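# Place a golf ball centered on the rubber tee

## Task

Put one golf ball, any of them, onto the rubber tee so it rests centered above the tee's hole. It must stay there without the robot holding it; afterwards open the gripper and pull the arm away.

## Robot and tools

Robot: two xArm7 arms with parallel grippers, named left_arm and right_arm. The names are not image sides. In the scene frame the origin sits on the table top between the arms, +x points out over the table, +z points up, and left_arm is on the +y side. Bases (URDF root link): left_arm at (+0.039, +0.293, 0) m, quat_wxyz (+1.000, 0, 0, -0.013); right_arm at (+0.053, -0.408, 0) m, quat_wxyz (+0.999, 0, 0, -0.054).

execute_actions(actions, pictures). actions is a list holding at most one item. An empty list changes nothing and returns the state plus pictures. A motion item is {"rows": [...], "steps": n}: n is 9 to 15 control steps of 1/30 s each, 15 if omitted. Each row covers one step; if there are fewer rows than steps, the final row repeats. A wait item is {"steps": n} with n up to 300, and it counts from the previous result, so reply time is part of it. pictures true adds camera images to any result. A refused call moves nothing.

Row layout: one flat list of 16 numbers covering both arms, even when only one moves. Numbers 1-7 are left_arm joint targets, number 8 is the left opening, numbers 9-15 are right_arm joint targets, number 16 is the right opening. Joint targets are absolute angles in radians, in the same order and convention as the Joint positions line: waist (-6.283 to 6.283), shoulder (-2.059 to 2.094), upper arm roll (-6.283 to 6.283), elbow (-0.192 to 3.927), forearm roll (-6.283 to 6.283), wrist pitch (-1.693 to 3.142), wrist roll (-6.283 to 6.283). True ends may differ from these by up to 0.010 rad. A target more than 0.010 rad beyond a range end, and further out than the joint's last reported angle, gets the call refused; a target past the real end is clipped there and the result may print "joint sent to its limit" (possibly about an earlier action). Opening is absolute on a scale from -1 (closed) to +1 (fully open, 0.084 m between pads). To repeat a held arm's pose, copy its current joint values.

Motion limits: joint targets move at no more than 3.14 rad/s, taking 0.16 s to get up to speed, and an arm's joints are slowed together so they arrive together. Each step the sent target stays within 0.623 rad of the measured angle, and if the targets would put the gripper more than 70 mm from where it is, all are pulled back toward the measured angles. So large moves need several calls.

Timing: each result is captured 9 steps before its action ends; those last steps run while you think and write, and the next action only begins afterward. Arms keep heading for the last row sent until they all settle or a step is HELD.

Result lines: the state line gives each arm's end_effector_position (m) and end_effector_quat_wxyz, plus linear and angular velocities, all in the scene frame. That point is between the closed finger pads, about 2 cm short of the fingertips; fingertips reach about 10 mm further along the gripper's +z as they close. Fingers point along gripper +z and close along its y axis. Printed positions can be off, more so at long reach. Joint positions and Joint velocities list each arm's joints (rad, rad/s) followed by pad gap (m, m/s). grip_measured is the measured opening on the command scale. Joint torques are total drive outputs with per-unit offsets, scaling and noise, nonzero even in free air. "joint command not followed" means a clearance check altered or blocked targets on some steps; HELD marks steps where your row was partly or wholly not sent. MOTOR HOT appears from 65 °C; at 80 °C an OVER-TEMPERATURE FAULT brakes that arm until it cools. Holding loads heats motors.

Gripping: to keep hold, command an opening clearly lower than grip_measured; a bigger gap squeezes harder (about 24 N per pad max for objects up to ~6 cm). Sending back the read grip_measured gives a light hold. Fast closes can squeeze too hard. Objects may be tugged or pushed briefly by outside disturbances.

zoom_image(camera, region): enlarges part of a camera's latest image. camera is cam_head_left, cam_head_right, cam_left_wrist or cam_right_wrist (all 504x504); region is [x0, y0, x1, y1] pixels, origin top-left, at most 504 by 504. Wrist camera frame: +z forward, +x image right, +y image down. Camera intrinsics are given in OpenCV form (head cameras wide-angle with strong radial distortion).

read_manual(section): returns URDF licence texts only; "licences" is the default.

finished_scene(scene): ends and grades the current scene (give its number); irreversible. The ball must stay centered on the tee with the gripper open and moved away. Replying with no tool call ends everything.

Avoid: knocking anything off the table, arms colliding or pressing each other, dropping or slamming the ball, and hard pushes. Contact torque at a joint's load limit (waist and shoulder 45.5, upper arm roll, elbow, forearm roll 27.3, wrist pitch and wrist roll 18.2 N m, held weight included) causes a TORQUE FAULT: the arm backs off, freezes 10 s and drops the rest of the call. Smooth, economical motion is preferred.

Each tool is called after "Request:" by a JSON object that holds its "op" and its "data".

## Session

Request:
{"op": "execute_actions", "data": {"actions": []}}

Scene clock: 0.00 s of 5700.00 s.
left_arm: end_effector_position=(+0.2599, +0.5406, +0.1623) grip_measured=+1.00 end_effector_quat_wxyz=(+0.057, +0.149, +0.799, +0.580) end_effector_velocity=(+0.000, -0.000, -0.000) end_effector_angular_velocity=(-0.000, +0.000, -0.000) | right_arm: end_effector_position=(+0.3293, -0.8751, +0.1647) grip_measured=+1.00 end_effector_quat_wxyz=(-0.017, +0.989, +0.008, +0.149) end_effector_velocity=(+0.000, +0.000, -0.000) end_effector_angular_velocity=(+0.001, +0.000, +0.001)
Joint positions: left_arm=[ 0.634  0.42  -0.505  0.085 -1.142 -1.543 -1.667  0.084] | right_arm=[-1.029  0.237  0.002  1.186  0.372  0.888 -1.379  0.084]
Joint velocities: left_arm=[-0. -0.  0. -0.  0.  0.  0.  0.] | right_arm=[-0.    -0.     0.001  0.    -0.     0.001  0.     0.   ]
Joint torques (N m, as the arm reports them, + toward a larger angle): no reading
Motor temperatures (°C, as the motors report them): left_arm=[31 31 31 29 29 36 35] | right_arm=[34 33 29 33 32 37 38]

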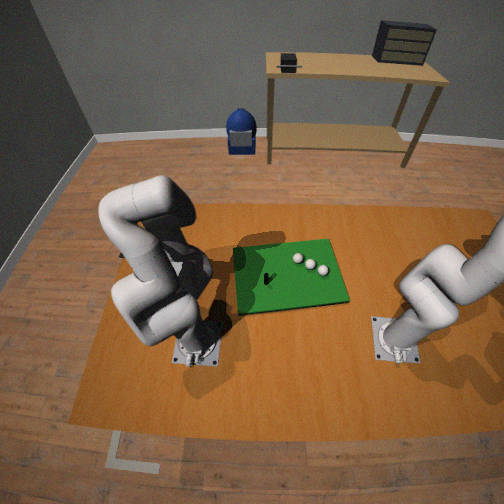

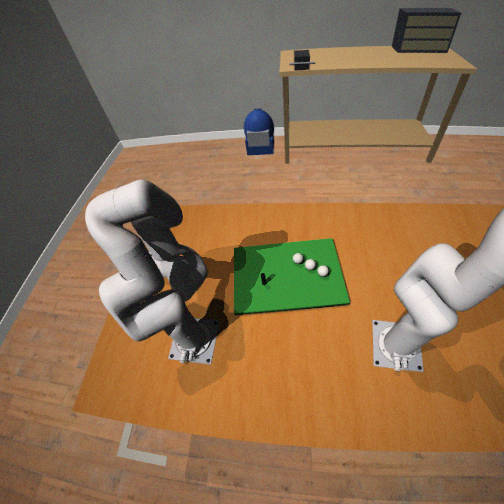

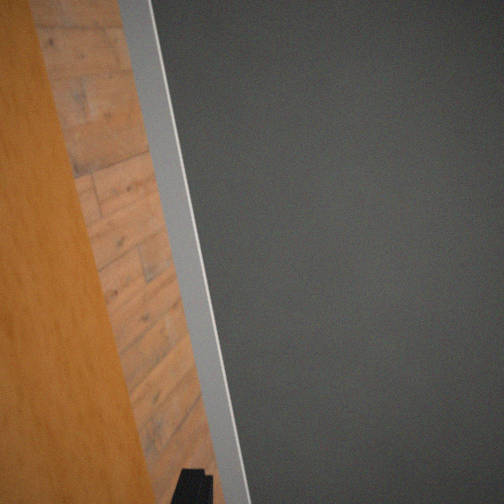

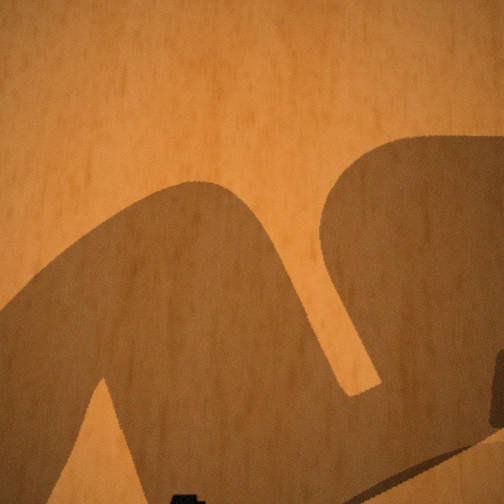

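Request:
{"op": "execute_actions", "data": {"actions": [{"rows":[[0.634,0.42,-0.505,0.085,-1.142,-1.543,-1.667,1,1.03,-0.432,0,1.105,0,1.537,0,1]],"steps":15}]}}

Request:
{"op": "execute_actions", "data": {"actions": [{"steps":45}], "pictures": true}}

Scene clock: 1.70 s of 5700.00 s.
left_arm: end_effector_position=(+0.2601, +0.5405, +0.1623) grip_measured=+1.00 end_effector_quat_wxyz=(+0.058, +0.149, +0.799, +0.580) end_effector_velocity=(+0.000, -0.000, -0.000) end_effector_angular_velocity=(-0.001, -0.001, -0.001) | right_arm: end_effector_position=(+0.3616, -0.8259, +0.2018) grip_measured=+1.00 end_effector_quat_wxyz=(-0.033, +0.990, +0.037, +0.129) end_effector_velocity=(+0.290, +0.384, +0.322) end_effector_angular_velocity=(-0.007, +0.192, +0.565)
Joint positions: left_arm=[ 0.634  0.42  -0.505  0.085 -1.142 -1.543 -1.667  0.084] | right_arm=[-0.926  0.135  0.     1.172  0.311  0.992 -1.274  0.084]
Joint velocities: left_arm=[-0.001 -0.    -0.     0.     0.001  0.    -0.     0.   ] | right_arm=[ 0.801 -0.781  0.1   -0.023 -0.393  0.693  0.745  0.   ]
Joint torques (N m, as the arm reports them, + toward a larger angle): left_arm=[ -1.12 -11.1   -2.39   0.95  -0.54  -1.89  -0.8 ] | right_arm=[ -6.16 -21.16  -4.57  13.54   0.29  -2.03   0.05]
Motor temperatures (°C, as the motors report them): left_arm=[31 31 31 29 29 36 35] | right_arm=[34 33 29 33 32 37 38]
Steps of this call (steps 1 to 45: nothing new was sent; steps 46 to 51: the first 6 steps of this action). Readings (joint positions):
46: left_arm=[0.634 0.420 -0.505 0.085 -1.142 -1.543 -1.667] | right_arm=[-1.028 0.236 0.002 1.185 0.371 0.889 -1.378]
47: left_arm=[0.634 0.420 -0.505 0.085 -1.142 -1.543 -1.667] | right_arm=[-1.022 0.231 -0.001 1.184 0.366 0.897 -1.370]
49: left_arm=[0.634 0.420 -0.505 0.085 -1.142 -1.543 -1.667] | right_arm=[-0.981 0.190 -0.007 1.174 0.339 0.943 -1.324]
51: the state above

Scene clock: 3.20 s of 5700.00 s.
left_arm: end_effector_position=(+0.2602, +0.5405, +0.1623) grip_measured=+1.00 end_effector_quat_wxyz=(+0.058, +0.149, +0.799, +0.580) end_effector_velocity=(+0.000, -0.000, +0.000) end_effector_angular_velocity=(+0.000, -0.001, -0.001) | right_arm: end_effector_position=(+0.3335, -0.1916, +0.3641) grip_measured=+1.00 end_effector_quat_wxyz=(-0.006, +0.935, +0.355, -0.001) end_effector_velocity=(-0.306, +0.332, +0.026) end_effector_angular_velocity=(-0.054, -0.027, +0.935)
Joint positions: left_arm=[ 0.634  0.42  -0.505  0.085 -1.142 -1.543 -1.667  0.084] | right_arm=[ 0.756 -0.409  0.     1.107  0.013  1.515 -0.08   0.084]
Joint velocities: left_arm=[ 0.    -0.    -0.     0.     0.001 -0.001 -0.     0.   ] | right_arm=[ 1.311 -0.111 -0.001 -0.012 -0.06   0.105  0.38  -0.   ]
Joint torques (N m, as the arm reports them, + toward a larger angle): left_arm=[ -1.92 -10.9   -2.51   0.44   0.23  -1.59  -0.61] | right_arm=[ -0.04 -12.69   0.9   17.55   0.35  -2.25  -0.22]
Motor temperatures (°C, as the motors report them): left_arm=[31 31 31 29 29 36 35] | right_arm=[34 33 29 33 32 37 38]
Kept back: nothing.
Steps of this call (steps 1 to 9: the last 9 steps of your previous action; steps 10 to 45: the robot went on to your last target). Readings (joint positions):
1: left_arm=[0.634 0.420 -0.505 0.085 -1.142 -1.543 -1.667] | right_arm=[-0.900 0.110 0.002 1.170 0.298 1.015 -1.249]
2: left_arm=[0.634 0.420 -0.505 0.085 -1.142 -1.543 -1.667] | right_arm=[-0.874 0.086 0.002 1.168 0.285 1.038 -1.223]
4: left_arm=[0.634 0.420 -0.505 0.085 -1.142 -1.543 -1.667] | right_arm=[-0.820 0.039 0.002 1.162 0.260 1.082 -1.169]
8: left_arm=[0.634 0.420 -0.505 0.085 -1.142 -1.543 -1.667] | right_arm=[-0.702 -0.048 0.002 1.152 0.212 1.165 -1.052]
45: the state above

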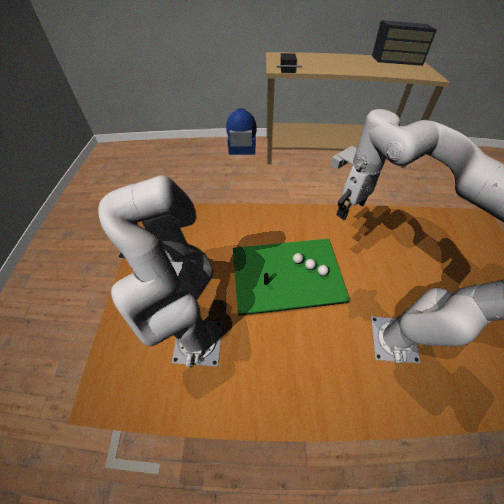

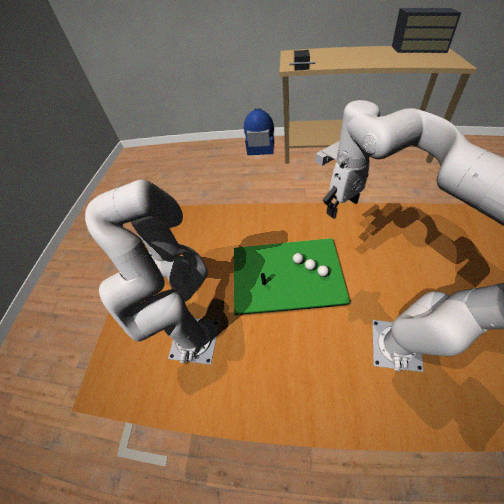

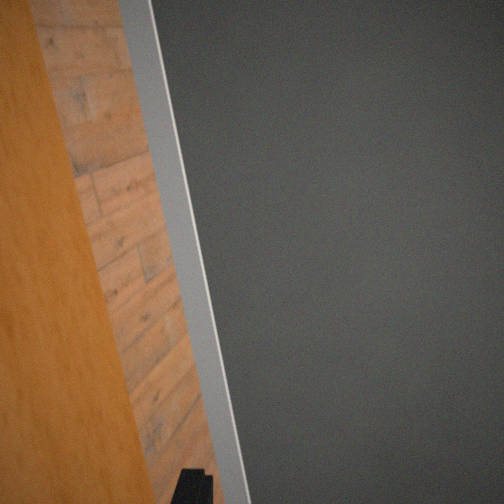

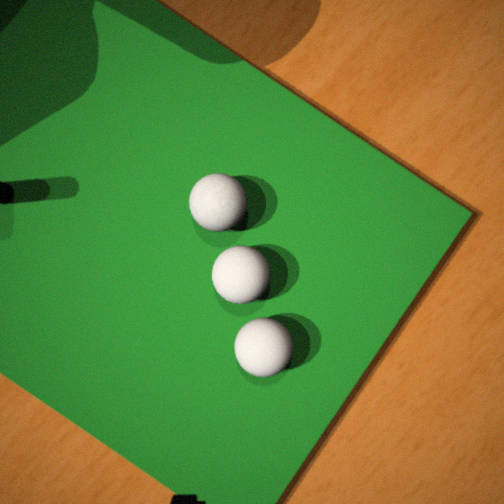

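Request:
{"op": "execute_actions", "data": {"actions": [{"steps":20}], "pictures": true}}

Scene clock: 3.87 s of 5700.00 s.
left_arm: end_effector_position=(+0.2602, +0.5405, +0.1623) grip_measured=+1.00 end_effector_quat_wxyz=(+0.058, +0.149, +0.799, +0.580) end_effector_velocity=(-0.000, +0.000, -0.000) end_effector_angular_velocity=(-0.000, +0.000, +0.001) | right_arm: end_effector_position=(+0.2625, -0.1327, +0.3694) grip_measured=+1.00 end_effector_quat_wxyz=(-0.000, +0.896, +0.444, -0.000) end_effector_velocity=(-0.002, +0.002, +0.000) end_effector_angular_velocity=(-0.000, -0.001, +0.007)
Joint positions: left_arm=[ 0.634  0.42  -0.505  0.085 -1.142 -1.543 -1.667  0.084] | right_arm=[ 1.029 -0.432 -0.     1.105 -0.     1.537 -0.     0.084]
Joint velocities: left_arm=[ 0. -0.  0. -0. -0.  0. -0.  0.] | right_arm=[ 0.005 -0.001  0.003  0.    -0.     0.     0.    -0.   ]
Joint torques (N m, as the arm reports them, + toward a larger angle): left_arm=[ -2.18 -11.37  -1.74   0.75  -0.52  -1.64  -0.79] | right_arm=[ -0.27 -10.65   1.54  16.98   0.66  -2.22  -0.1 ]
Motor temperatures (°C, as the motors report them): left_arm=[31 31 31 29 29 36 35] | right_arm=[34 33 29 33 32 37 38]
Kept back: nothing.
Steps of this call (steps 1 to 20: the robot went on to your last target). Readings (joint positions):
1: left_arm=[0.634 0.420 -0.505 0.085 -1.142 -1.543 -1.667] | right_arm=[0.800 -0.412 0.000 1.107 0.011 1.518 -0.067]
2: left_arm=[0.634 0.420 -0.505 0.085 -1.142 -1.543 -1.667] | right_arm=[0.844 -0.416 0.000 1.107 0.009 1.522 -0.054]
4: left_arm=[0.634 0.420 -0.505 0.085 -1.142 -1.543 -1.667] | right_arm=[0.931 -0.424 0.000 1.106 0.005 1.529 -0.029]
8: left_arm=[0.634 0.420 -0.505 0.085 -1.142 -1.543 -1.667] | right_arm=[1.018 -0.431 0.004 1.105 0.001 1.536 -0.004]
20: the state above

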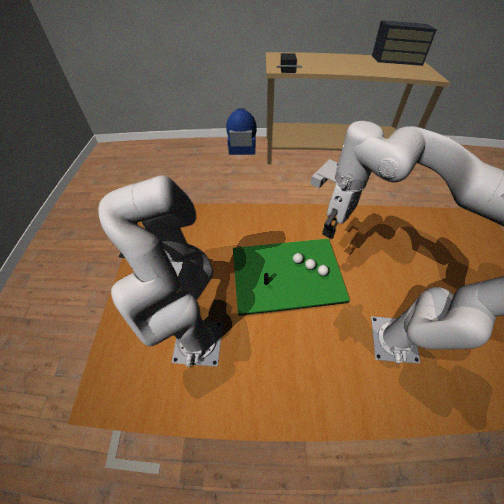

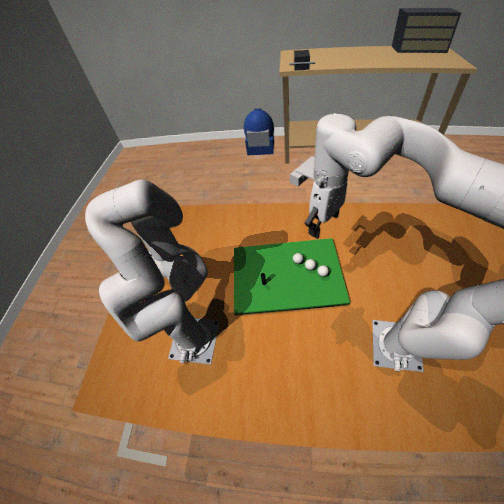

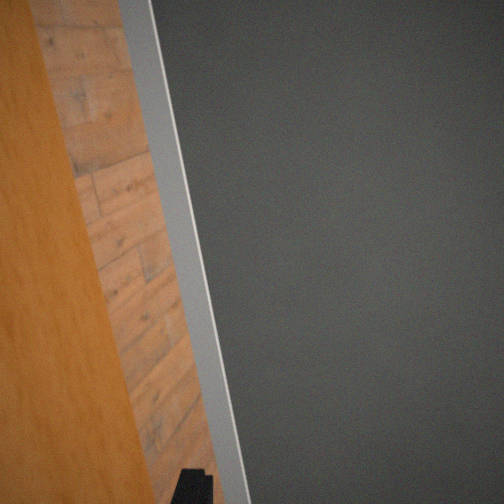

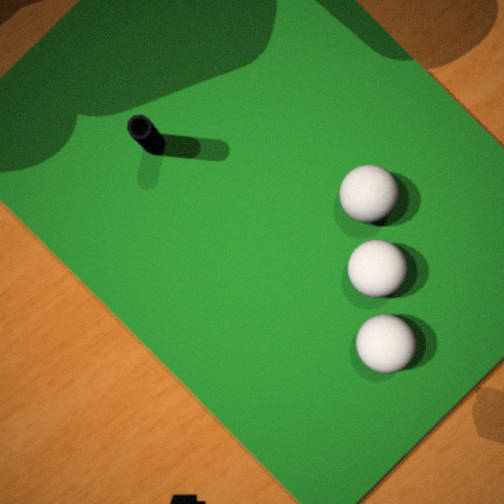

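Request:
{"op": "execute_actions", "data": {"actions": [{"rows":[[0.634,0.42,-0.505,0.085,-1.142,-1.543,-1.667,1,0.912,0.0567,0,0.9476,0,0.8909,-0.228,1]],"steps":15}]}}

Request:
{"op": "execute_actions", "data": {"actions": [{"steps":30}], "pictures": true}}

Scene clock: 4.97 s of 5700.00 s.
left_arm: end_effector_position=(+0.2602, +0.5405, +0.1623) grip_measured=+1.00 end_effector_quat_wxyz=(+0.058, +0.149, +0.799, +0.580) end_effector_velocity=(-0.000, +0.000, +0.000) end_effector_angular_velocity=(+0.001, +0.001, +0.001) | right_arm: end_effector_position=(+0.2928, -0.1082, +0.3278) grip_measured=+1.00 end_effector_quat_wxyz=(-0.001, +0.890, +0.456, +0.002) end_effector_velocity=(+0.230, +0.144, -0.448) end_effector_angular_velocity=(-0.163, +0.132, +0.174)
Joint positions: left_arm=[ 0.634  0.42  -0.505  0.085 -1.142 -1.543 -1.667  0.084] | right_arm=[ 1.004 -0.326  0.     1.073  0.     1.394 -0.051  0.084]
Joint velocities: left_arm=[ 0.    -0.     0.    -0.    -0.001 -0.     0.001  0.   ] | right_arm=[-0.218  0.968 -0.013 -0.384 -0.002 -1.143 -0.405 -0.   ]
Joint torques (N m, as the arm reports them, + toward a larger angle): left_arm=[ -2.19 -10.46  -2.45   0.39  -0.61  -2.09  -0.71] | right_arm=[  0.73 -18.68   1.28  18.81   0.14  -1.87  -0.19]
Motor temperatures (°C, as the motors report them): left_arm=[31 31 31 29 29 36 35] | right_arm=[34 33 29 33 32 37 38]
Steps of this call (steps 1 to 15: the robot went on to your last target; steps 16 to 27: nothing new was sent; steps 28 to 33: the first 6 steps of this action). Readings (joint positions):
28: left_arm=[0.634 0.420 -0.505 0.085 -1.142 -1.543 -1.667] | right_arm=[1.030 -0.432 0.000 1.105 0.000 1.536 -0.000]
29: left_arm=[0.634 0.420 -0.505 0.085 -1.142 -1.543 -1.667] | right_arm=[1.029 -0.428 0.000 1.104 0.000 1.528 -0.003]
31: left_arm=[0.634 0.420 -0.505 0.085 -1.142 -1.543 -1.667] | right_arm=[1.019 -0.390 0.001 1.096 0.000 1.472 -0.024]
33: the state above

Scene clock: 5.97 s of 5700.00 s.
left_arm: end_effector_position=(+0.2602, +0.5405, +0.1623) grip_measured=+1.00 end_effector_quat_wxyz=(+0.058, +0.149, +0.799, +0.580) end_effector_velocity=(+0.000, -0.000, -0.000) end_effector_angular_velocity=(-0.001, -0.000, -0.000) | right_arm: end_effector_position=(+0.3724, -0.0766, +0.1503) grip_measured=+1.00 end_effector_quat_wxyz=(-0.000, +0.870, +0.493, +0.000) end_effector_velocity=(-0.001, -0.001, -0.002) end_effector_angular_velocity=(-0.003, +0.003, +0.001)
Joint positions: left_arm=[ 0.634  0.42  -0.505  0.085 -1.142 -1.543 -1.667  0.084] | right_arm=[ 0.912  0.056  0.     0.948  0.     0.891 -0.228  0.084]
Joint velocities: left_arm=[ 0.    -0.    -0.     0.     0.     0.001 -0.     0.   ] | right_arm=[-0.     0.003  0.001 -0.001 -0.     0.    -0.     0.   ]
Joint torques (N m, as the arm reports them, + toward a larger angle): left_arm=[ -2.56 -10.96  -2.06   0.29  -0.54  -1.86  -0.62] | right_arm=[ -0.18 -22.01   1.    16.03   0.34  -1.84  -0.48]
Motor temperatures (°C, as the motors report them): left_arm=[31 31 31 30 29 36 35] | right_arm=[34 33 29 34 32 37 38]
Kept back: nothing.
Steps of this call (steps 1 to 9: the last 9 steps of your previous action; steps 10 to 30: the robot went on to your last target). Readings (joint positions):
1: left_arm=[0.634 0.420 -0.505 0.085 -1.142 -1.543 -1.667] | right_arm=[0.997 -0.294 0.000 1.061 0.000 1.356 -0.065]
2: left_arm=[0.634 0.420 -0.505 0.085 -1.142 -1.543 -1.667] | right_arm=[0.990 -0.264 0.000 1.051 -0.000 1.317 -0.078]
4: left_arm=[0.634 0.420 -0.505 0.085 -1.142 -1.543 -1.667] | right_arm=[0.975 -0.205 0.000 1.032 0.000 1.239 -0.106]
8: left_arm=[0.634 0.420 -0.505 0.085 -1.142 -1.543 -1.667] | right_arm=[0.946 -0.085 -0.000 0.993 -0.000 1.081 -0.161]
30: the state above

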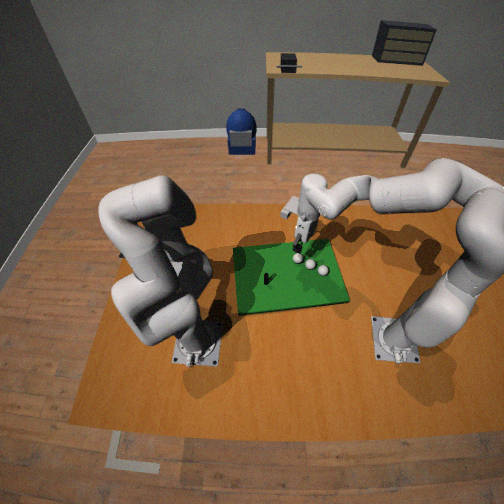

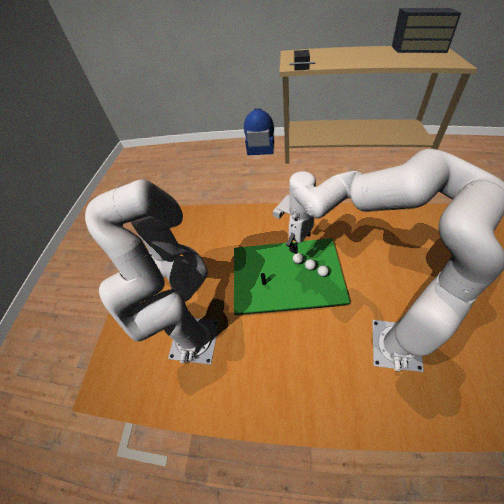

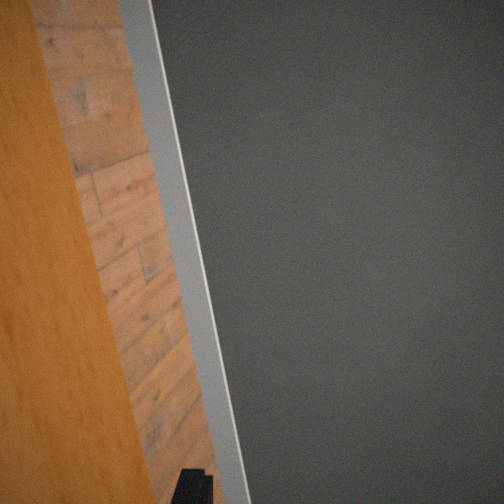

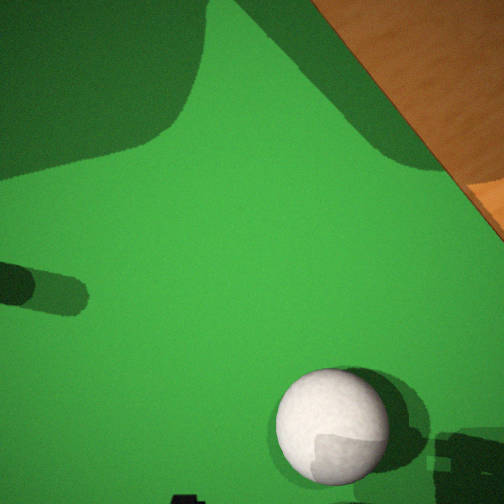

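Request:
{"op": "execute_actions", "data": {"actions": [{"rows":[[0.634,0.42,-0.505,0.085,-1.142,-1.543,-1.667,1,0.915,0.2793,0,0.8606,0,0.5813,-0.225,0.6]],"steps":15}]}}

Request:
{"op": "execute_actions", "data": {"actions": [{"steps":14}], "pictures": true}}

Request:
{"op": "execute_actions", "data": {"actions": [{"rows":[[0.634,0.42,-0.505,0.085,-1.142,-1.543,-1.667,1,0.915,0.2793,0,0.8606,0,0.5813,-0.225,0.4],[0.634,0.42,-0.505,0.085,-1.142,-1.543,-1.667,1,0.915,0.2793,0,0.8606,0,0.5813,-0.225,0.3],[0.634,0.42,-0.505,0.085,-1.142,-1.543,-1.667,1,0.915,0.2793,0,0.8606,0,0.5813,-0.225,0.2],[0.634,0.42,-0.505,0.085,-1.142,-1.543,-1.667,1,0.915,0.2793,0,0.8606,0,0.5813,-0.225,0.1],[0.634,0.42,-0.505,0.085,-1.142,-1.543,-1.667,1,0.915,0.2793,0,0.8606,0,0.5813,-0.225,0.05],[0.634,0.42,-0.505,0.085,-1.142,-1.543,-1.667,1,0.915,0.2793,0,0.8606,0,0.5813,-0.225,0.0],[0.634,0.42,-0.505,0.085,-1.142,-1.543,-1.667,1,0.915,0.2793,0,0.8606,0,0.5813,-0.225,-0.05],[0.634,0.42,-0.505,0.085,-1.142,-1.543,-1.667,1,0.915,0.2793,0,0.8606,0,0.5813,-0.225,-0.1],[0.634,0.42,-0.505,0.085,-1.142,-1.543,-1.667,1,0.915,0.2793,0,0.8606,0,0.5813,-0.225,-0.2],[0.634,0.42,-0.505,0.085,-1.142,-1.543,-1.667,1,0.915,0.2793,0,0.8606,0,0.5813,-0.225,-0.35]],"steps":15}]}}

Request:
{"op": "execute_actions", "data": {"actions": [{"steps":14}], "pictures": true}}

Scene clock: 7.10 s of 5700.00 s.
left_arm: end_effector_position=(+0.2602, +0.5405, +0.1623) grip_measured=+1.00 end_effector_quat_wxyz=(+0.058, +0.149, +0.799, +0.580) end_effector_velocity=(+0.000, -0.000, -0.000) end_effector_angular_velocity=(-0.001, +0.000, -0.000) | right_arm: end_effector_position=(+0.3763, -0.0718, +0.0982) grip_measured=+0.59 end_effector_quat_wxyz=(-0.001, +0.870, +0.493, +0.003) end_effector_velocity=(-0.065, -0.055, -0.553) end_effector_angular_velocity=(-0.209, +0.201, +0.007)
Joint positions: left_arm=[ 0.634  0.42  -0.505  0.085 -1.142 -1.543 -1.667  0.084] | right_arm=[ 0.913  0.162 -0.     0.909  0.     0.74  -0.227  0.069]
Joint velocities: left_arm=[-0.    -0.    -0.001  0.    -0.     0.001  0.     0.   ] | right_arm=[ 0.014  1.009  0.005 -0.479 -0.    -1.198  0.012 -0.001]
Joint torques (N m, as the arm reports them, + toward a larger angle): left_arm=[ -2.25 -10.82  -2.45   0.41  -0.39  -1.85  -0.8 ] | right_arm=[  0.16 -26.22   1.18  15.59   0.06  -1.9   -0.22]
Motor temperatures (°C, as the motors report them): left_arm=[31 31 31 30 29 36 35] | right_arm=[34 33 29 34 32 37 38]
Steps of this call (steps 1 to 15: the robot went on to your last target; steps 16 to 28: nothing new was sent; steps 29 to 34: the first 6 steps of this action). Readings (joint positions):
29: left_arm=[0.634 0.420 -0.505 0.085 -1.142 -1.543 -1.667] | right_arm=[0.912 0.057 -0.000 0.947 -0.000 0.890 -0.228]
30: left_arm=[0.634 0.420 -0.505 0.085 -1.142 -1.543 -1.667] | right_arm=[0.912 0.061 -0.000 0.947 0.000 0.882 -0.228]
32: left_arm=[0.634 0.420 -0.505 0.085 -1.142 -1.543 -1.667] | right_arm=[0.912 0.096 -0.000 0.936 0.000 0.824 -0.227]
34: the state above

Scene clock: 7.57 s of 5700.00 s.
left_arm: end_effector_position=(+0.2602, +0.5405, +0.1623) grip_measured=+1.00 end_effector_quat_wxyz=(+0.058, +0.149, +0.799, +0.580) end_effector_velocity=(-0.000, +0.000, -0.000) end_effector_angular_velocity=(-0.000, +0.001, +0.002) | right_arm: end_effector_position=(+0.3719, -0.0753, +0.0401) grip_measured=+0.59 end_effector_quat_wxyz=(-0.000, +0.870, +0.493, +0.001) end_effector_velocity=(-0.006, -0.007, -0.010) end_effector_angular_velocity=(-0.017, +0.015, +0.000)
Joint positions: left_arm=[ 0.634  0.42  -0.505  0.085 -1.142 -1.543 -1.667  0.084] | right_arm=[ 0.915  0.278 -0.     0.862  0.     0.582 -0.225  0.069]
Joint velocities: left_arm=[ 0.     0.     0.    -0.    -0.001  0.001  0.     0.   ] | right_arm=[ 0.001  0.012 -0.001 -0.013 -0.001 -0.002  0.    -0.   ]
Joint torques (N m, as the arm reports them, + toward a larger angle): left_arm=[ -2.27 -10.77  -1.94   0.63  -0.2   -1.83  -0.68] | right_arm=[  0.46 -24.3    0.83  14.05   0.29  -1.81  -0.37]
Motor temperatures (°C, as the motors report them): left_arm=[31 31 31 30 29 36 35] | right_arm=[34 33 29 34 32 37 38]
Kept back: nothing.
Steps of this call (steps 1 to 9: the last 9 steps of your previous action; steps 10 to 14: the robot went on to your last target). Readings (joint positions):
1: left_arm=[0.634 0.420 -0.505 0.085 -1.142 -1.543 -1.667] | right_arm=[0.914 0.194 0.000 0.893 -0.000 0.701 -0.226]
2: left_arm=[0.634 0.420 -0.505 0.085 -1.142 -1.543 -1.667] | right_arm=[0.914 0.224 0.000 0.880 -0.000 0.664 -0.226]
4: left_arm=[0.634 0.420 -0.505 0.085 -1.142 -1.543 -1.667] | right_arm=[0.915 0.265 0.000 0.862 -0.000 0.614 -0.225]
8: left_arm=[0.634 0.420 -0.505 0.085 -1.142 -1.543 -1.667] | right_arm=[0.915 0.277 0.000 0.862 0.000 0.586 -0.225]
14: the state above

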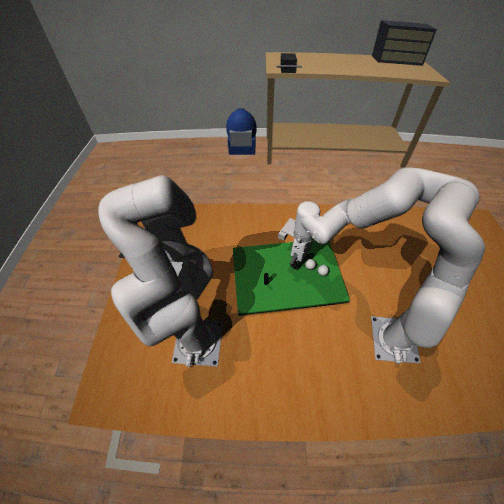

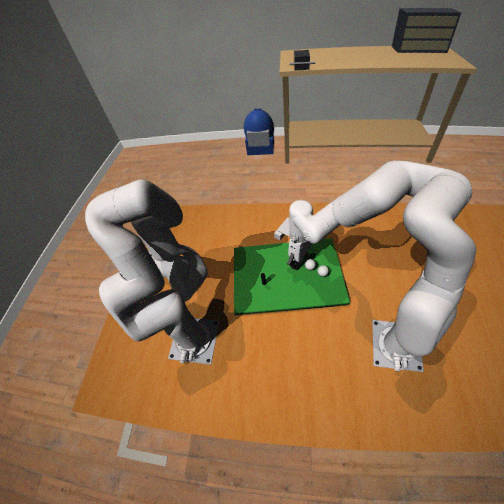

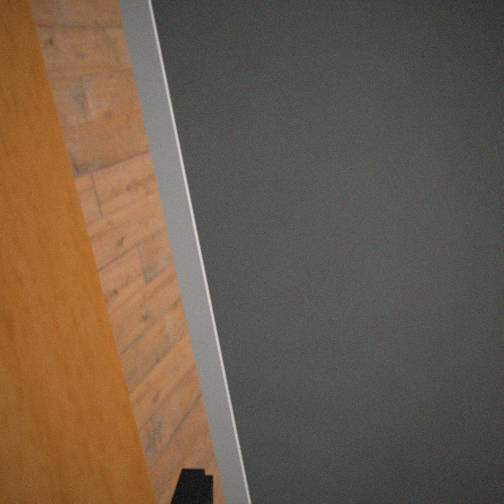

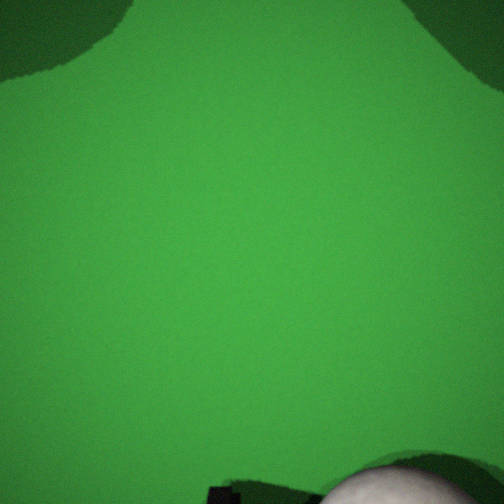

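Scene clock: 7.77 s of 5700.00 s.
left_arm: end_effector_position=(+0.2602, +0.5405, +0.1623) grip_measured=+1.00 end_effector_quat_wxyz=(+0.058, +0.149, +0.799, +0.580) end_effector_velocity=(-0.000, +0.000, -0.000) end_effector_angular_velocity=(-0.002, +0.000, +0.000) | right_arm: end_effector_position=(+0.3721, -0.0752, +0.0400) grip_measured=+0.03 end_effector_quat_wxyz=(-0.000, +0.870, +0.493, +0.001) end_effector_velocity=(+0.008, +0.005, +0.008) end_effector_angular_velocity=(+0.016, -0.017, -0.004)
Joint positions: left_arm=[ 0.634  0.42  -0.505  0.085 -1.142 -1.543 -1.667  0.084] | right_arm=[ 0.915  0.278 -0.     0.862 -0.     0.581 -0.225  0.045]
Joint velocities: left_arm=[ 0.    -0.     0.    -0.     0.     0.002 -0.     0.   ] | right_arm=[-0.002 -0.007 -0.002  0.013 -0.    -0.003  0.    -0.071]
Joint torques (N m, as the arm reports them, + toward a larger angle): left_arm=[ -2.59 -10.85  -2.58   0.7   -0.42  -1.89  -0.59] | right_arm=[  0.52 -22.44   1.47  11.62   0.44  -1.9   -0.07]
Motor temperatures (°C, as the motors report them): left_arm=[31 31 31 30 29 36 35] | right_arm=[34 33 29 34 32 37 38]
Steps of this call (steps 1 to 6: the first 6 steps of this action). Readings (joint positions):
1: left_arm=[0.634 0.420 -0.505 0.085 -1.142 -1.543 -1.667] | right_arm=[0.915 0.278 -0.000 0.861 0.000 0.582 -0.225]
2: left_arm=[0.634 0.420 -0.505 0.085 -1.142 -1.543 -1.667] | right_arm=[0.915 0.278 -0.000 0.861 0.000 0.581 -0.225]
4: left_arm=[0.634 0.420 -0.505 0.085 -1.142 -1.543 -1.667] | right_arm=[0.915 0.279 -0.000 0.861 -0.000 0.581 -0.225]
6: the state above

Scene clock: 8.23 s of 5700.00 s.
left_arm: end_effector_position=(+0.2602, +0.5405, +0.1623) grip_measured=+1.00 end_effector_quat_wxyz=(+0.058, +0.149, +0.799, +0.580) end_effector_velocity=(-0.000, +0.000, -0.001) end_effector_angular_velocity=(-0.002, +0.000, +0.000) | right_arm: end_effector_position=(+0.3721, -0.0752, +0.0399) grip_measured=-0.05 end_effector_quat_wxyz=(-0.000, +0.870, +0.493, +0.001) end_effector_velocity=(-0.000, -0.001, -0.001) end_effector_angular_velocity=(-0.001, +0.002, -0.001)
Joint positions: left_arm=[ 0.634  0.42  -0.505  0.085 -1.142 -1.543 -1.667  0.084] | right_arm=[ 0.915  0.278 -0.     0.862 -0.     0.581 -0.225  0.042]
Joint velocities: left_arm=[ 0.     0.     0.001 -0.     0.001  0.002 -0.     0.   ] | right_arm=[-0.     0.001 -0.    -0.001  0.001 -0.    -0.     0.   ]
Joint torques (N m, as the arm reports them, + toward a larger angle): left_arm=[ -2.12 -11.08  -2.21   0.79  -0.24  -1.71  -0.91] | right_arm=[  0.6  -18.97   1.59   9.23   0.27  -1.03  -0.38]
Motor temperatures (°C, as the motors report them): left_arm=[31 31 31 30 29 36 35] | right_arm=[34 33 29 34 32 37 38]
Kept back: nothing.
Steps of this call (steps 1 to 9: the last 9 steps of your previous action; steps 10 to 14: the robot went on to your last target). Readings (joint positions):
1: left_arm=[0.634 0.420 -0.505 0.085 -1.142 -1.543 -1.667] | right_arm=[0.915 0.278 -0.000 0.862 -0.000 0.581 -0.225]
2: left_arm=[0.634 0.420 -0.505 0.085 -1.142 -1.543 -1.667] | right_arm=[0.915 0.278 -0.000 0.862 -0.000 0.581 -0.225]
4: left_arm=[0.634 0.420 -0.505 0.085 -1.142 -1.543 -1.667] | right_arm=[0.915 0.278 -0.000 0.862 -0.000 0.581 -0.225]
8: left_arm=[0.634 0.420 -0.505 0.085 -1.142 -1.543 -1.667] | right_arm=[0.915 0.278 -0.000 0.862 -0.000 0.581 -0.225]
14: the state above

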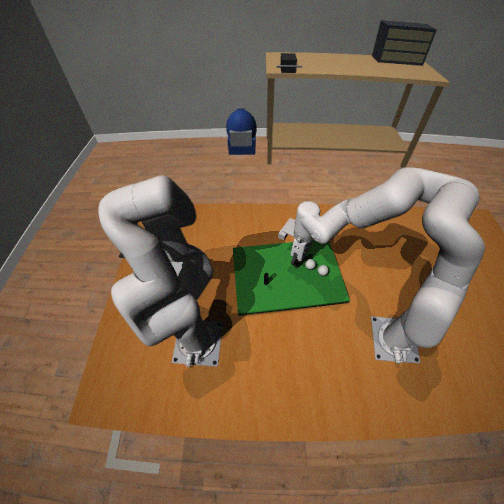

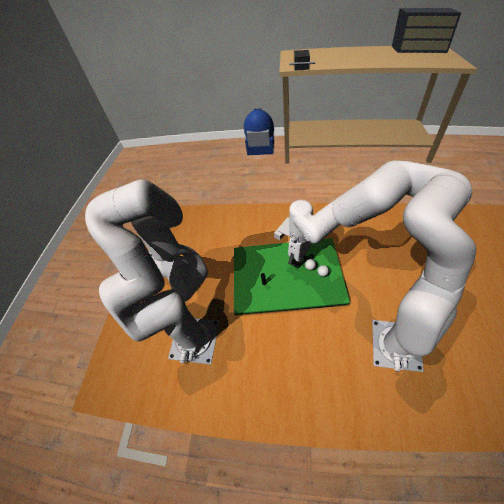

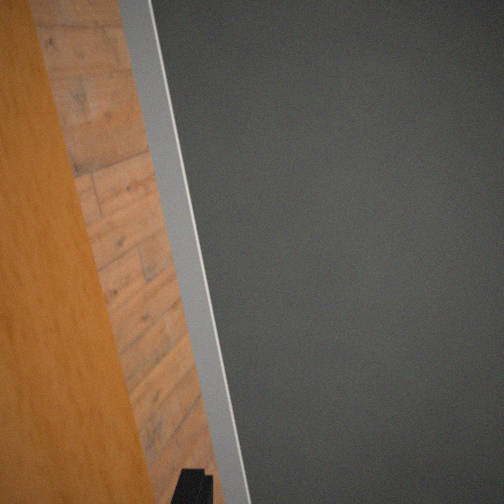

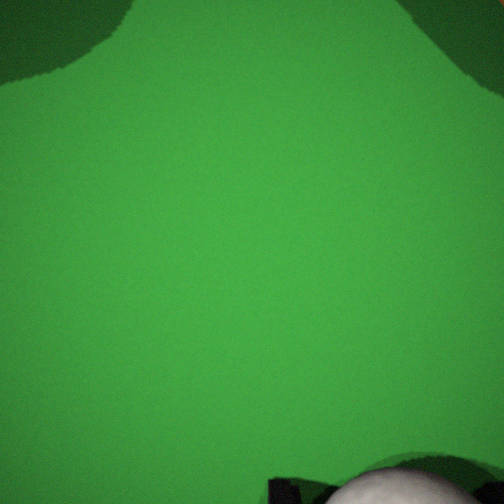

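Request:
{"op": "execute_actions", "data": {"actions": [{"rows":[[0.634,0.42,-0.505,0.085,-1.142,-1.543,-1.667,1,0.915,0.26,0,0.87,0,0.61,-0.225,-0.35],[0.634,0.42,-0.505,0.085,-1.142,-1.543,-1.667,1,0.915,0.23,0,0.88,0,0.65,-0.225,-0.35],[0.634,0.42,-0.505,0.085,-1.142,-1.543,-1.667,1,0.915,0.2,0,0.9,0,0.7,-0.225,-0.35],[0.634,0.42,-0.505,0.085,-1.142,-1.543,-1.667,1,0.915,0.18,0,0.93,0,0.75,-0.225,-0.35],[0.634,0.42,-0.505,0.085,-1.142,-1.543,-1.667,1,0.93,0.16,0,0.96,0,0.8,-0.21,-0.35],[0.634,0.42,-0.505,0.085,-1.142,-1.543,-1.667,1,0.95,0.15,0,1.0,0,0.85,-0.19,-0.35],[0.634,0.42,-0.505,0.085,-1.142,-1.543,-1.667,1,0.98,0.15,0,1.04,0,0.89,-0.16,-0.35],[0.634,0.42,-0.505,0.085,-1.142,-1.543,-1.667,1,1.01,0.15,0,1.08,0,0.93,-0.13,-0.35],[0.634,0.42,-0.505,0.085,-1.142,-1.543,-1.667,1,1.05,0.15,0,1.12,0,0.97,-0.09,-0.35],[0.634,0.42,-0.505,0.085,-1.142,-1.543,-1.667,1,1.09,0.155,0,1.15,0,0.995,-0.05,-0.35],[0.634,0.42,-0.505,0.085,-1.142,-1.543,-1.667,1,1.13,0.16,0,1.18,0,1.02,-0.01,-0.35],[0.634,0.42,-0.505,0.085,-1.142,-1.543,-1.667,1,1.17,0.163,0,1.195,0,1.032,0.03,-0.35],[0.634,0.42,-0.505,0.085,-1.142,-1.543,-1.667,1,1.21,0.1655,0,1.2077,0,1.0422,0.07,-0.35],[0.634,0.42,-0.505,0.085,-1.142,-1.543,-1.667,1,1.243,0.1655,0,1.2077,0,1.0422,0.103,-0.35]],"steps":15}]}}

Request:
{"op": "execute_actions", "data": {"actions": [{"steps":32}], "pictures": true}}

Request:
{"op": "zoom_image", "data": {"camera": "cam_right_wrist", "region": [252, 336, 420, 504]}}

Scene clock: 9.80 s of 5700.00 s.
left_arm: end_effector_position=(+0.2602, +0.5405, +0.1623) grip_measured=+1.00 end_effector_quat_wxyz=(+0.058, +0.149, +0.799, +0.580) end_effector_velocity=(-0.000, -0.000, -0.000) end_effector_angular_velocity=(-0.001, +0.000, +0.000) | right_arm: end_effector_position=(+0.3700, -0.0758, +0.0690) grip_measured=-0.06 end_effector_quat_wxyz=(+0.003, +0.870, +0.494, -0.011) end_effector_velocity=(+0.096, +0.112, +0.424) end_effector_angular_velocity=(+0.107, -0.111, -0.033)
Joint positions: left_arm=[ 0.634  0.42  -0.505  0.085 -1.142 -1.543 -1.667  0.084] | right_arm=[ 0.916  0.219  0.001  0.893  0.     0.698 -0.224  0.042]
Joint velocities: left_arm=[-0.    -0.    -0.001 -0.    -0.001  0.001 -0.     0.   ] | right_arm=[ 0.039 -0.604 -0.02   0.649 -0.001  1.099  0.054  0.   ]
Joint torques (N m, as the arm reports them, + toward a larger angle): left_arm=[ -1.35 -11.01  -2.4    0.18  -0.28  -2.05  -0.91] | right_arm=[  2.55 -29.2    1.44  20.95   0.57  -2.14  -0.1 ]
Motor temperatures (°C, as the motors report them): left_arm=[31 31 31 30 29 36 35] | right_arm=[34 33 29 34 32 37 38]
Steps of this call (steps 1 to 15: the robot went on to your last target; steps 16 to 41: nothing new was sent; steps 42 to 47: the first 6 steps of this action). Readings (joint positions):
42: left_arm=[0.634 0.420 -0.505 0.085 -1.142 -1.543 -1.667] | right_arm=[0.915 0.279 -0.000 0.861 -0.000 0.582 -0.225]
43: left_arm=[0.634 0.420 -0.505 0.085 -1.142 -1.543 -1.667] | right_arm=[0.915 0.276 0.000 0.862 0.000 0.589 -0.225]
45: left_arm=[0.634 0.420 -0.505 0.085 -1.142 -1.543 -1.667] | right_arm=[0.915 0.256 0.001 0.865 0.000 0.631 -0.225]
47: the state above

Scene clock: 10.87 s of 5700.00 s.
left_arm: end_effector_position=(+0.2602, +0.5405, +0.1623) grip_measured=+1.00 end_effector_quat_wxyz=(+0.058, +0.149, +0.799, +0.580) end_effector_velocity=(+0.000, -0.000, -0.000) end_effector_angular_velocity=(-0.001, +0.000, -0.000) | right_arm: end_effector_position=(+0.2691, +0.0550, +0.1900) grip_measured=-0.06 end_effector_quat_wxyz=(+0.000, +0.870, +0.493, -0.000) end_effector_velocity=(-0.002, +0.001, +0.001) end_effector_angular_velocity=(+0.001, +0.000, +0.003)
Joint positions: left_arm=[ 0.634  0.42  -0.505  0.085 -1.142 -1.543 -1.667  0.084] | right_arm=[ 1.243  0.166 -0.     1.208 -0.     1.042  0.103  0.042]
Joint velocities: left_arm=[-0.     0.    -0.    -0.     0.     0.001 -0.     0.   ] | right_arm=[ 0.001 -0.     0.002  0.001  0.001  0.     0.     0.   ]
Joint torques (N m, as the arm reports them, + toward a larger angle): left_arm=[ -2.13 -11.    -2.76   0.47  -0.89  -1.46  -0.78] | right_arm=[  0.37 -25.19   1.21  17.25   0.44  -2.45  -0.31]
Motor temperatures (°C, as the motors report them): left_arm=[31 31 31 30 29 36 35] | right_arm=[34 33 29 34 32 37 38]
Kept back: nothing.
Steps of this call (steps 1 to 9: the last 9 steps of your previous action; steps 10 to 32: the robot went on to your last target). Readings (joint positions):
1: left_arm=[0.634 0.420 -0.505 0.085 -1.142 -1.543 -1.667] | right_arm=[0.919 0.200 -0.000 0.917 0.000 0.735 -0.220]
2: left_arm=[0.634 0.420 -0.505 0.085 -1.142 -1.543 -1.667] | right_arm=[0.928 0.184 -0.003 0.947 0.000 0.772 -0.210]
4: left_arm=[0.634 0.420 -0.505 0.085 -1.142 -1.543 -1.667] | right_arm=[0.964 0.166 -0.005 1.009 0.000 0.841 -0.173]
8: left_arm=[0.634 0.420 -0.505 0.085 -1.142 -1.543 -1.667] | right_arm=[1.072 0.162 0.001 1.112 0.000 0.946 -0.068]
32: the state above

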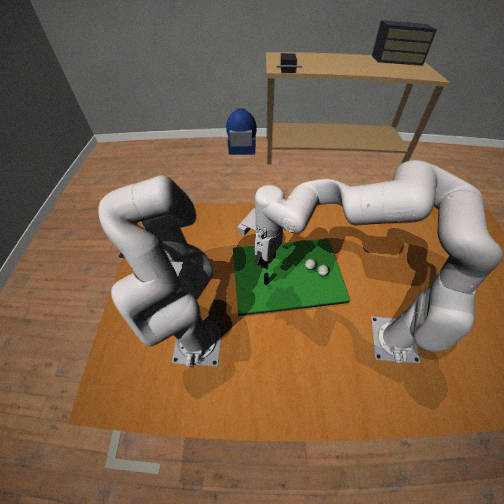

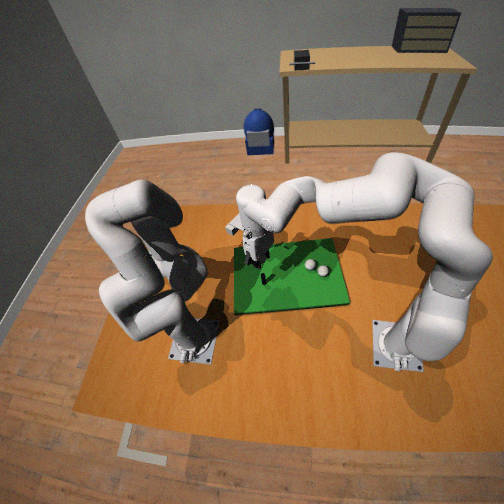

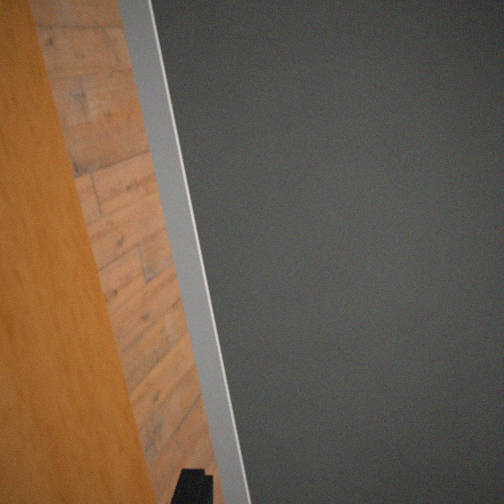

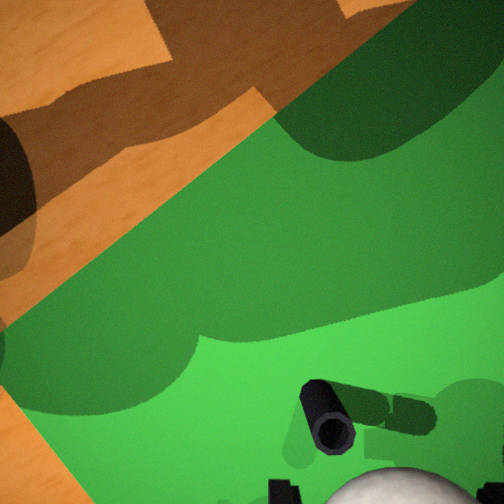

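Region (252, 336, 420, 504) of cam_right_wrist's 504x504 image, scaled by 3.000, with more detail than that image has.

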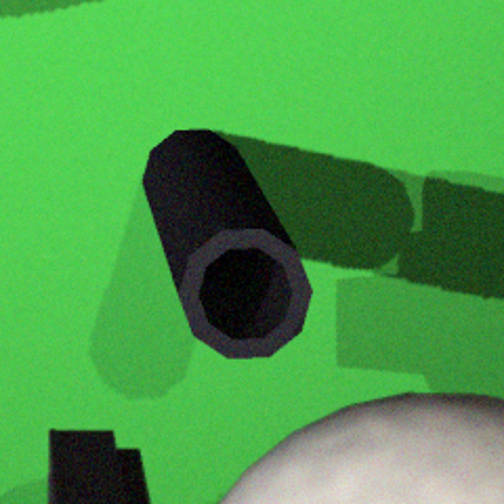

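Request:
{"op": "execute_actions", "data": {"actions": [{"rows":[[0.634,0.42,-0.505,0.085,-1.142,-1.543,-1.667,1,1.2463,0.1882,0,1.1619,0,0.9737,0.1063,-0.35]],"steps":15}]}}

Request:
{"op": "execute_actions", "data": {"actions": [{"steps":15}], "pictures": true}}

Request:
{"op": "zoom_image", "data": {"camera": "cam_right_wrist", "region": [252, 336, 420, 504]}}

Scene clock: 12.00 s of 5700.00 s.
left_arm: end_effector_position=(+0.2602, +0.5405, +0.1623) grip_measured=+1.00 end_effector_quat_wxyz=(+0.058, +0.149, +0.799, +0.580) end_effector_velocity=(+0.000, -0.000, -0.000) end_effector_angular_velocity=(-0.001, +0.001, -0.001) | right_arm: end_effector_position=(+0.2660, +0.0529, +0.1658) grip_measured=-0.06 end_effector_quat_wxyz=(+0.002, +0.870, +0.493, -0.003) end_effector_velocity=(-0.025, -0.033, -0.110) end_effector_angular_velocity=(-0.125, +0.058, +0.010)
Joint positions: left_arm=[ 0.634  0.42  -0.505  0.085 -1.142 -1.543 -1.667  0.084] | right_arm=[ 1.246  0.187  0.     1.165 -0.     0.984  0.106  0.042]
Joint velocities: left_arm=[0.    0.    0.    0.    0.001 0.    0.001 0.   ] | right_arm=[ 0.011  0.103  0.006 -0.167 -0.001 -0.132  0.007  0.   ]
Joint torques (N m, as the arm reports them, + toward a larger angle): left_arm=[ -2.16 -11.3   -2.5    0.9   -0.3   -1.65  -0.78] | right_arm=[ -1.38 -32.37   0.74  22.13   0.37  -2.57  -0.07]
Motor temperatures (°C, as the motors report them): left_arm=[31 31 31 30 29 36 35] | right_arm=[34 33 29 34 32 37 38]
Steps of this call (steps 1 to 15: the robot went on to your last target; steps 16 to 28: nothing new was sent; steps 29 to 34: the first 6 steps of this action). Readings (joint positions):
29: left_arm=[0.634 0.420 -0.505 0.085 -1.142 -1.543 -1.667] | right_arm=[1.243 0.166 -0.000 1.207 -0.000 1.041 0.103]
30: left_arm=[0.634 0.420 -0.505 0.085 -1.142 -1.543 -1.667] | right_arm=[1.243 0.167 -0.000 1.204 0.000 1.033 0.103]
32: left_arm=[0.634 0.420 -0.505 0.085 -1.142 -1.543 -1.667] | right_arm=[1.245 0.177 -0.000 1.183 0.000 1.000 0.105]
34: the state above

Scene clock: 12.50 s of 5700.00 s.
left_arm: end_effector_position=(+0.2602, +0.5405, +0.1623) grip_measured=+1.00 end_effector_quat_wxyz=(+0.058, +0.149, +0.799, +0.580) end_effector_velocity=(+0.000, +0.000, -0.000) end_effector_angular_velocity=(-0.001, +0.000, -0.000) | right_arm: end_effector_position=(+0.2666, +0.0543, +0.1651) grip_measured=-0.06 end_effector_quat_wxyz=(-0.000, +0.870, +0.493, +0.000) end_effector_velocity=(+0.000, +0.000, -0.000) end_effector_angular_velocity=(-0.000, +0.000, +0.000)
Joint positions: left_arm=[ 0.634  0.42  -0.505  0.085 -1.142 -1.543 -1.667  0.084] | right_arm=[ 1.246  0.188 -0.     1.162  0.     0.974  0.106  0.042]
Joint velocities: left_arm=[-0.    -0.     0.     0.     0.     0.001  0.     0.   ] | right_arm=[-0.     0.001  0.     0.    -0.    -0.    -0.     0.   ]
Joint torques (N m, as the arm reports them, + toward a larger angle): left_arm=[ -3.06 -10.78  -2.24   0.53  -0.58  -1.41  -0.44] | right_arm=[  0.04 -25.06   1.15  16.71   0.5   -2.28  -0.04]
Motor temperatures (°C, as the motors report them): left_arm=[31 31 31 30 29 36 35] | right_arm=[34 33 29 34 32 37 38]
Kept back: nothing.
Steps of this call (steps 1 to 9: the last 9 steps of your previous action; steps 10 to 15: the robot went on to your last target). Readings (joint positions):
1: left_arm=[0.634 0.420 -0.505 0.085 -1.142 -1.543 -1.667] | right_arm=[1.246 0.190 0.000 1.161 -0.000 0.981 0.106]
2: left_arm=[0.634 0.420 -0.505 0.085 -1.142 -1.543 -1.667] | right_arm=[1.246 0.190 0.000 1.160 -0.000 0.978 0.106]
4: left_arm=[0.634 0.420 -0.505 0.085 -1.142 -1.543 -1.667] | right_arm=[1.246 0.189 0.000 1.162 0.000 0.975 0.106]
8: left_arm=[0.634 0.420 -0.505 0.085 -1.142 -1.543 -1.667] | right_arm=[1.246 0.187 -0.000 1.163 0.000 0.974 0.106]
15: the state above

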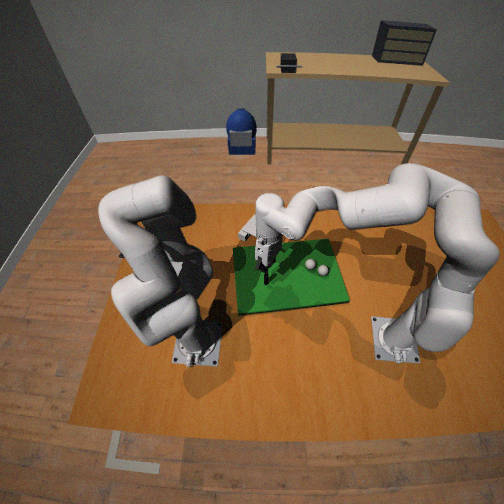

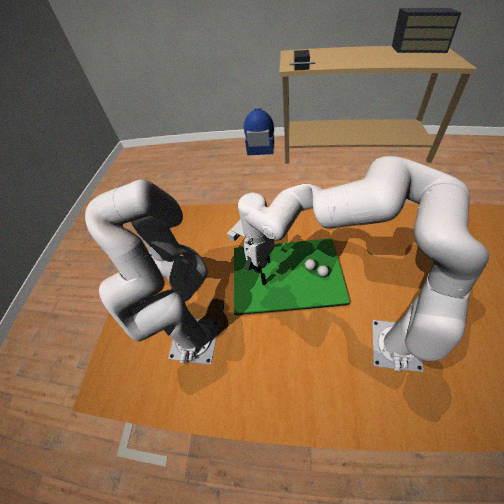

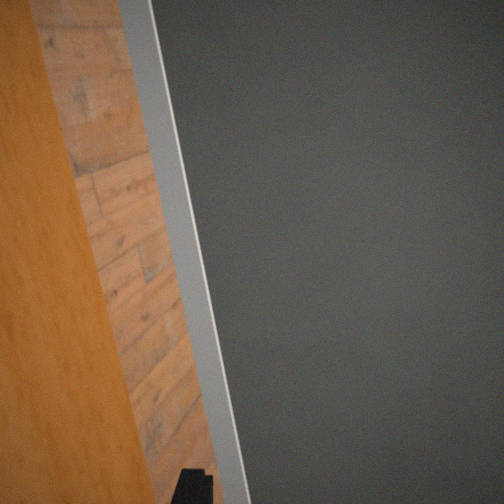

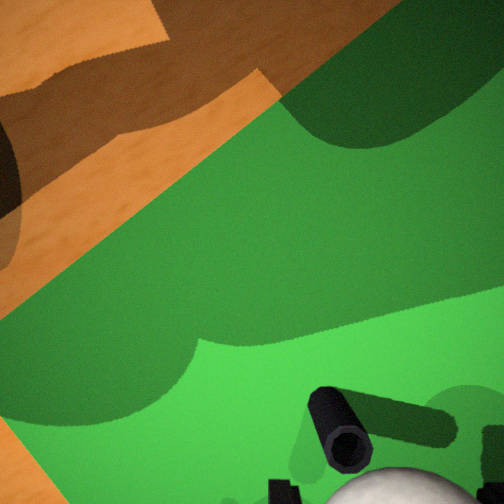

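Region (252, 336, 420, 504) of cam_right_wrist's 504x504 image, scaled by 3.000, with more detail than that image has.

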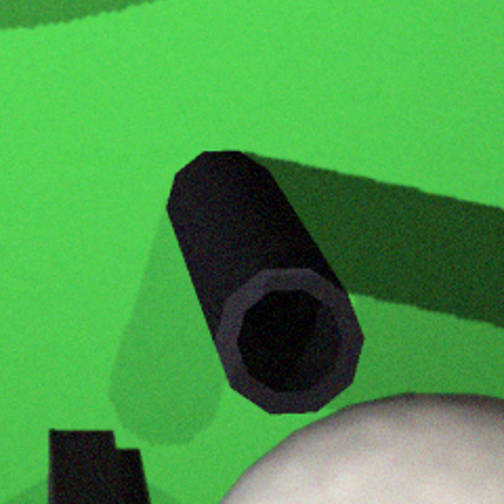

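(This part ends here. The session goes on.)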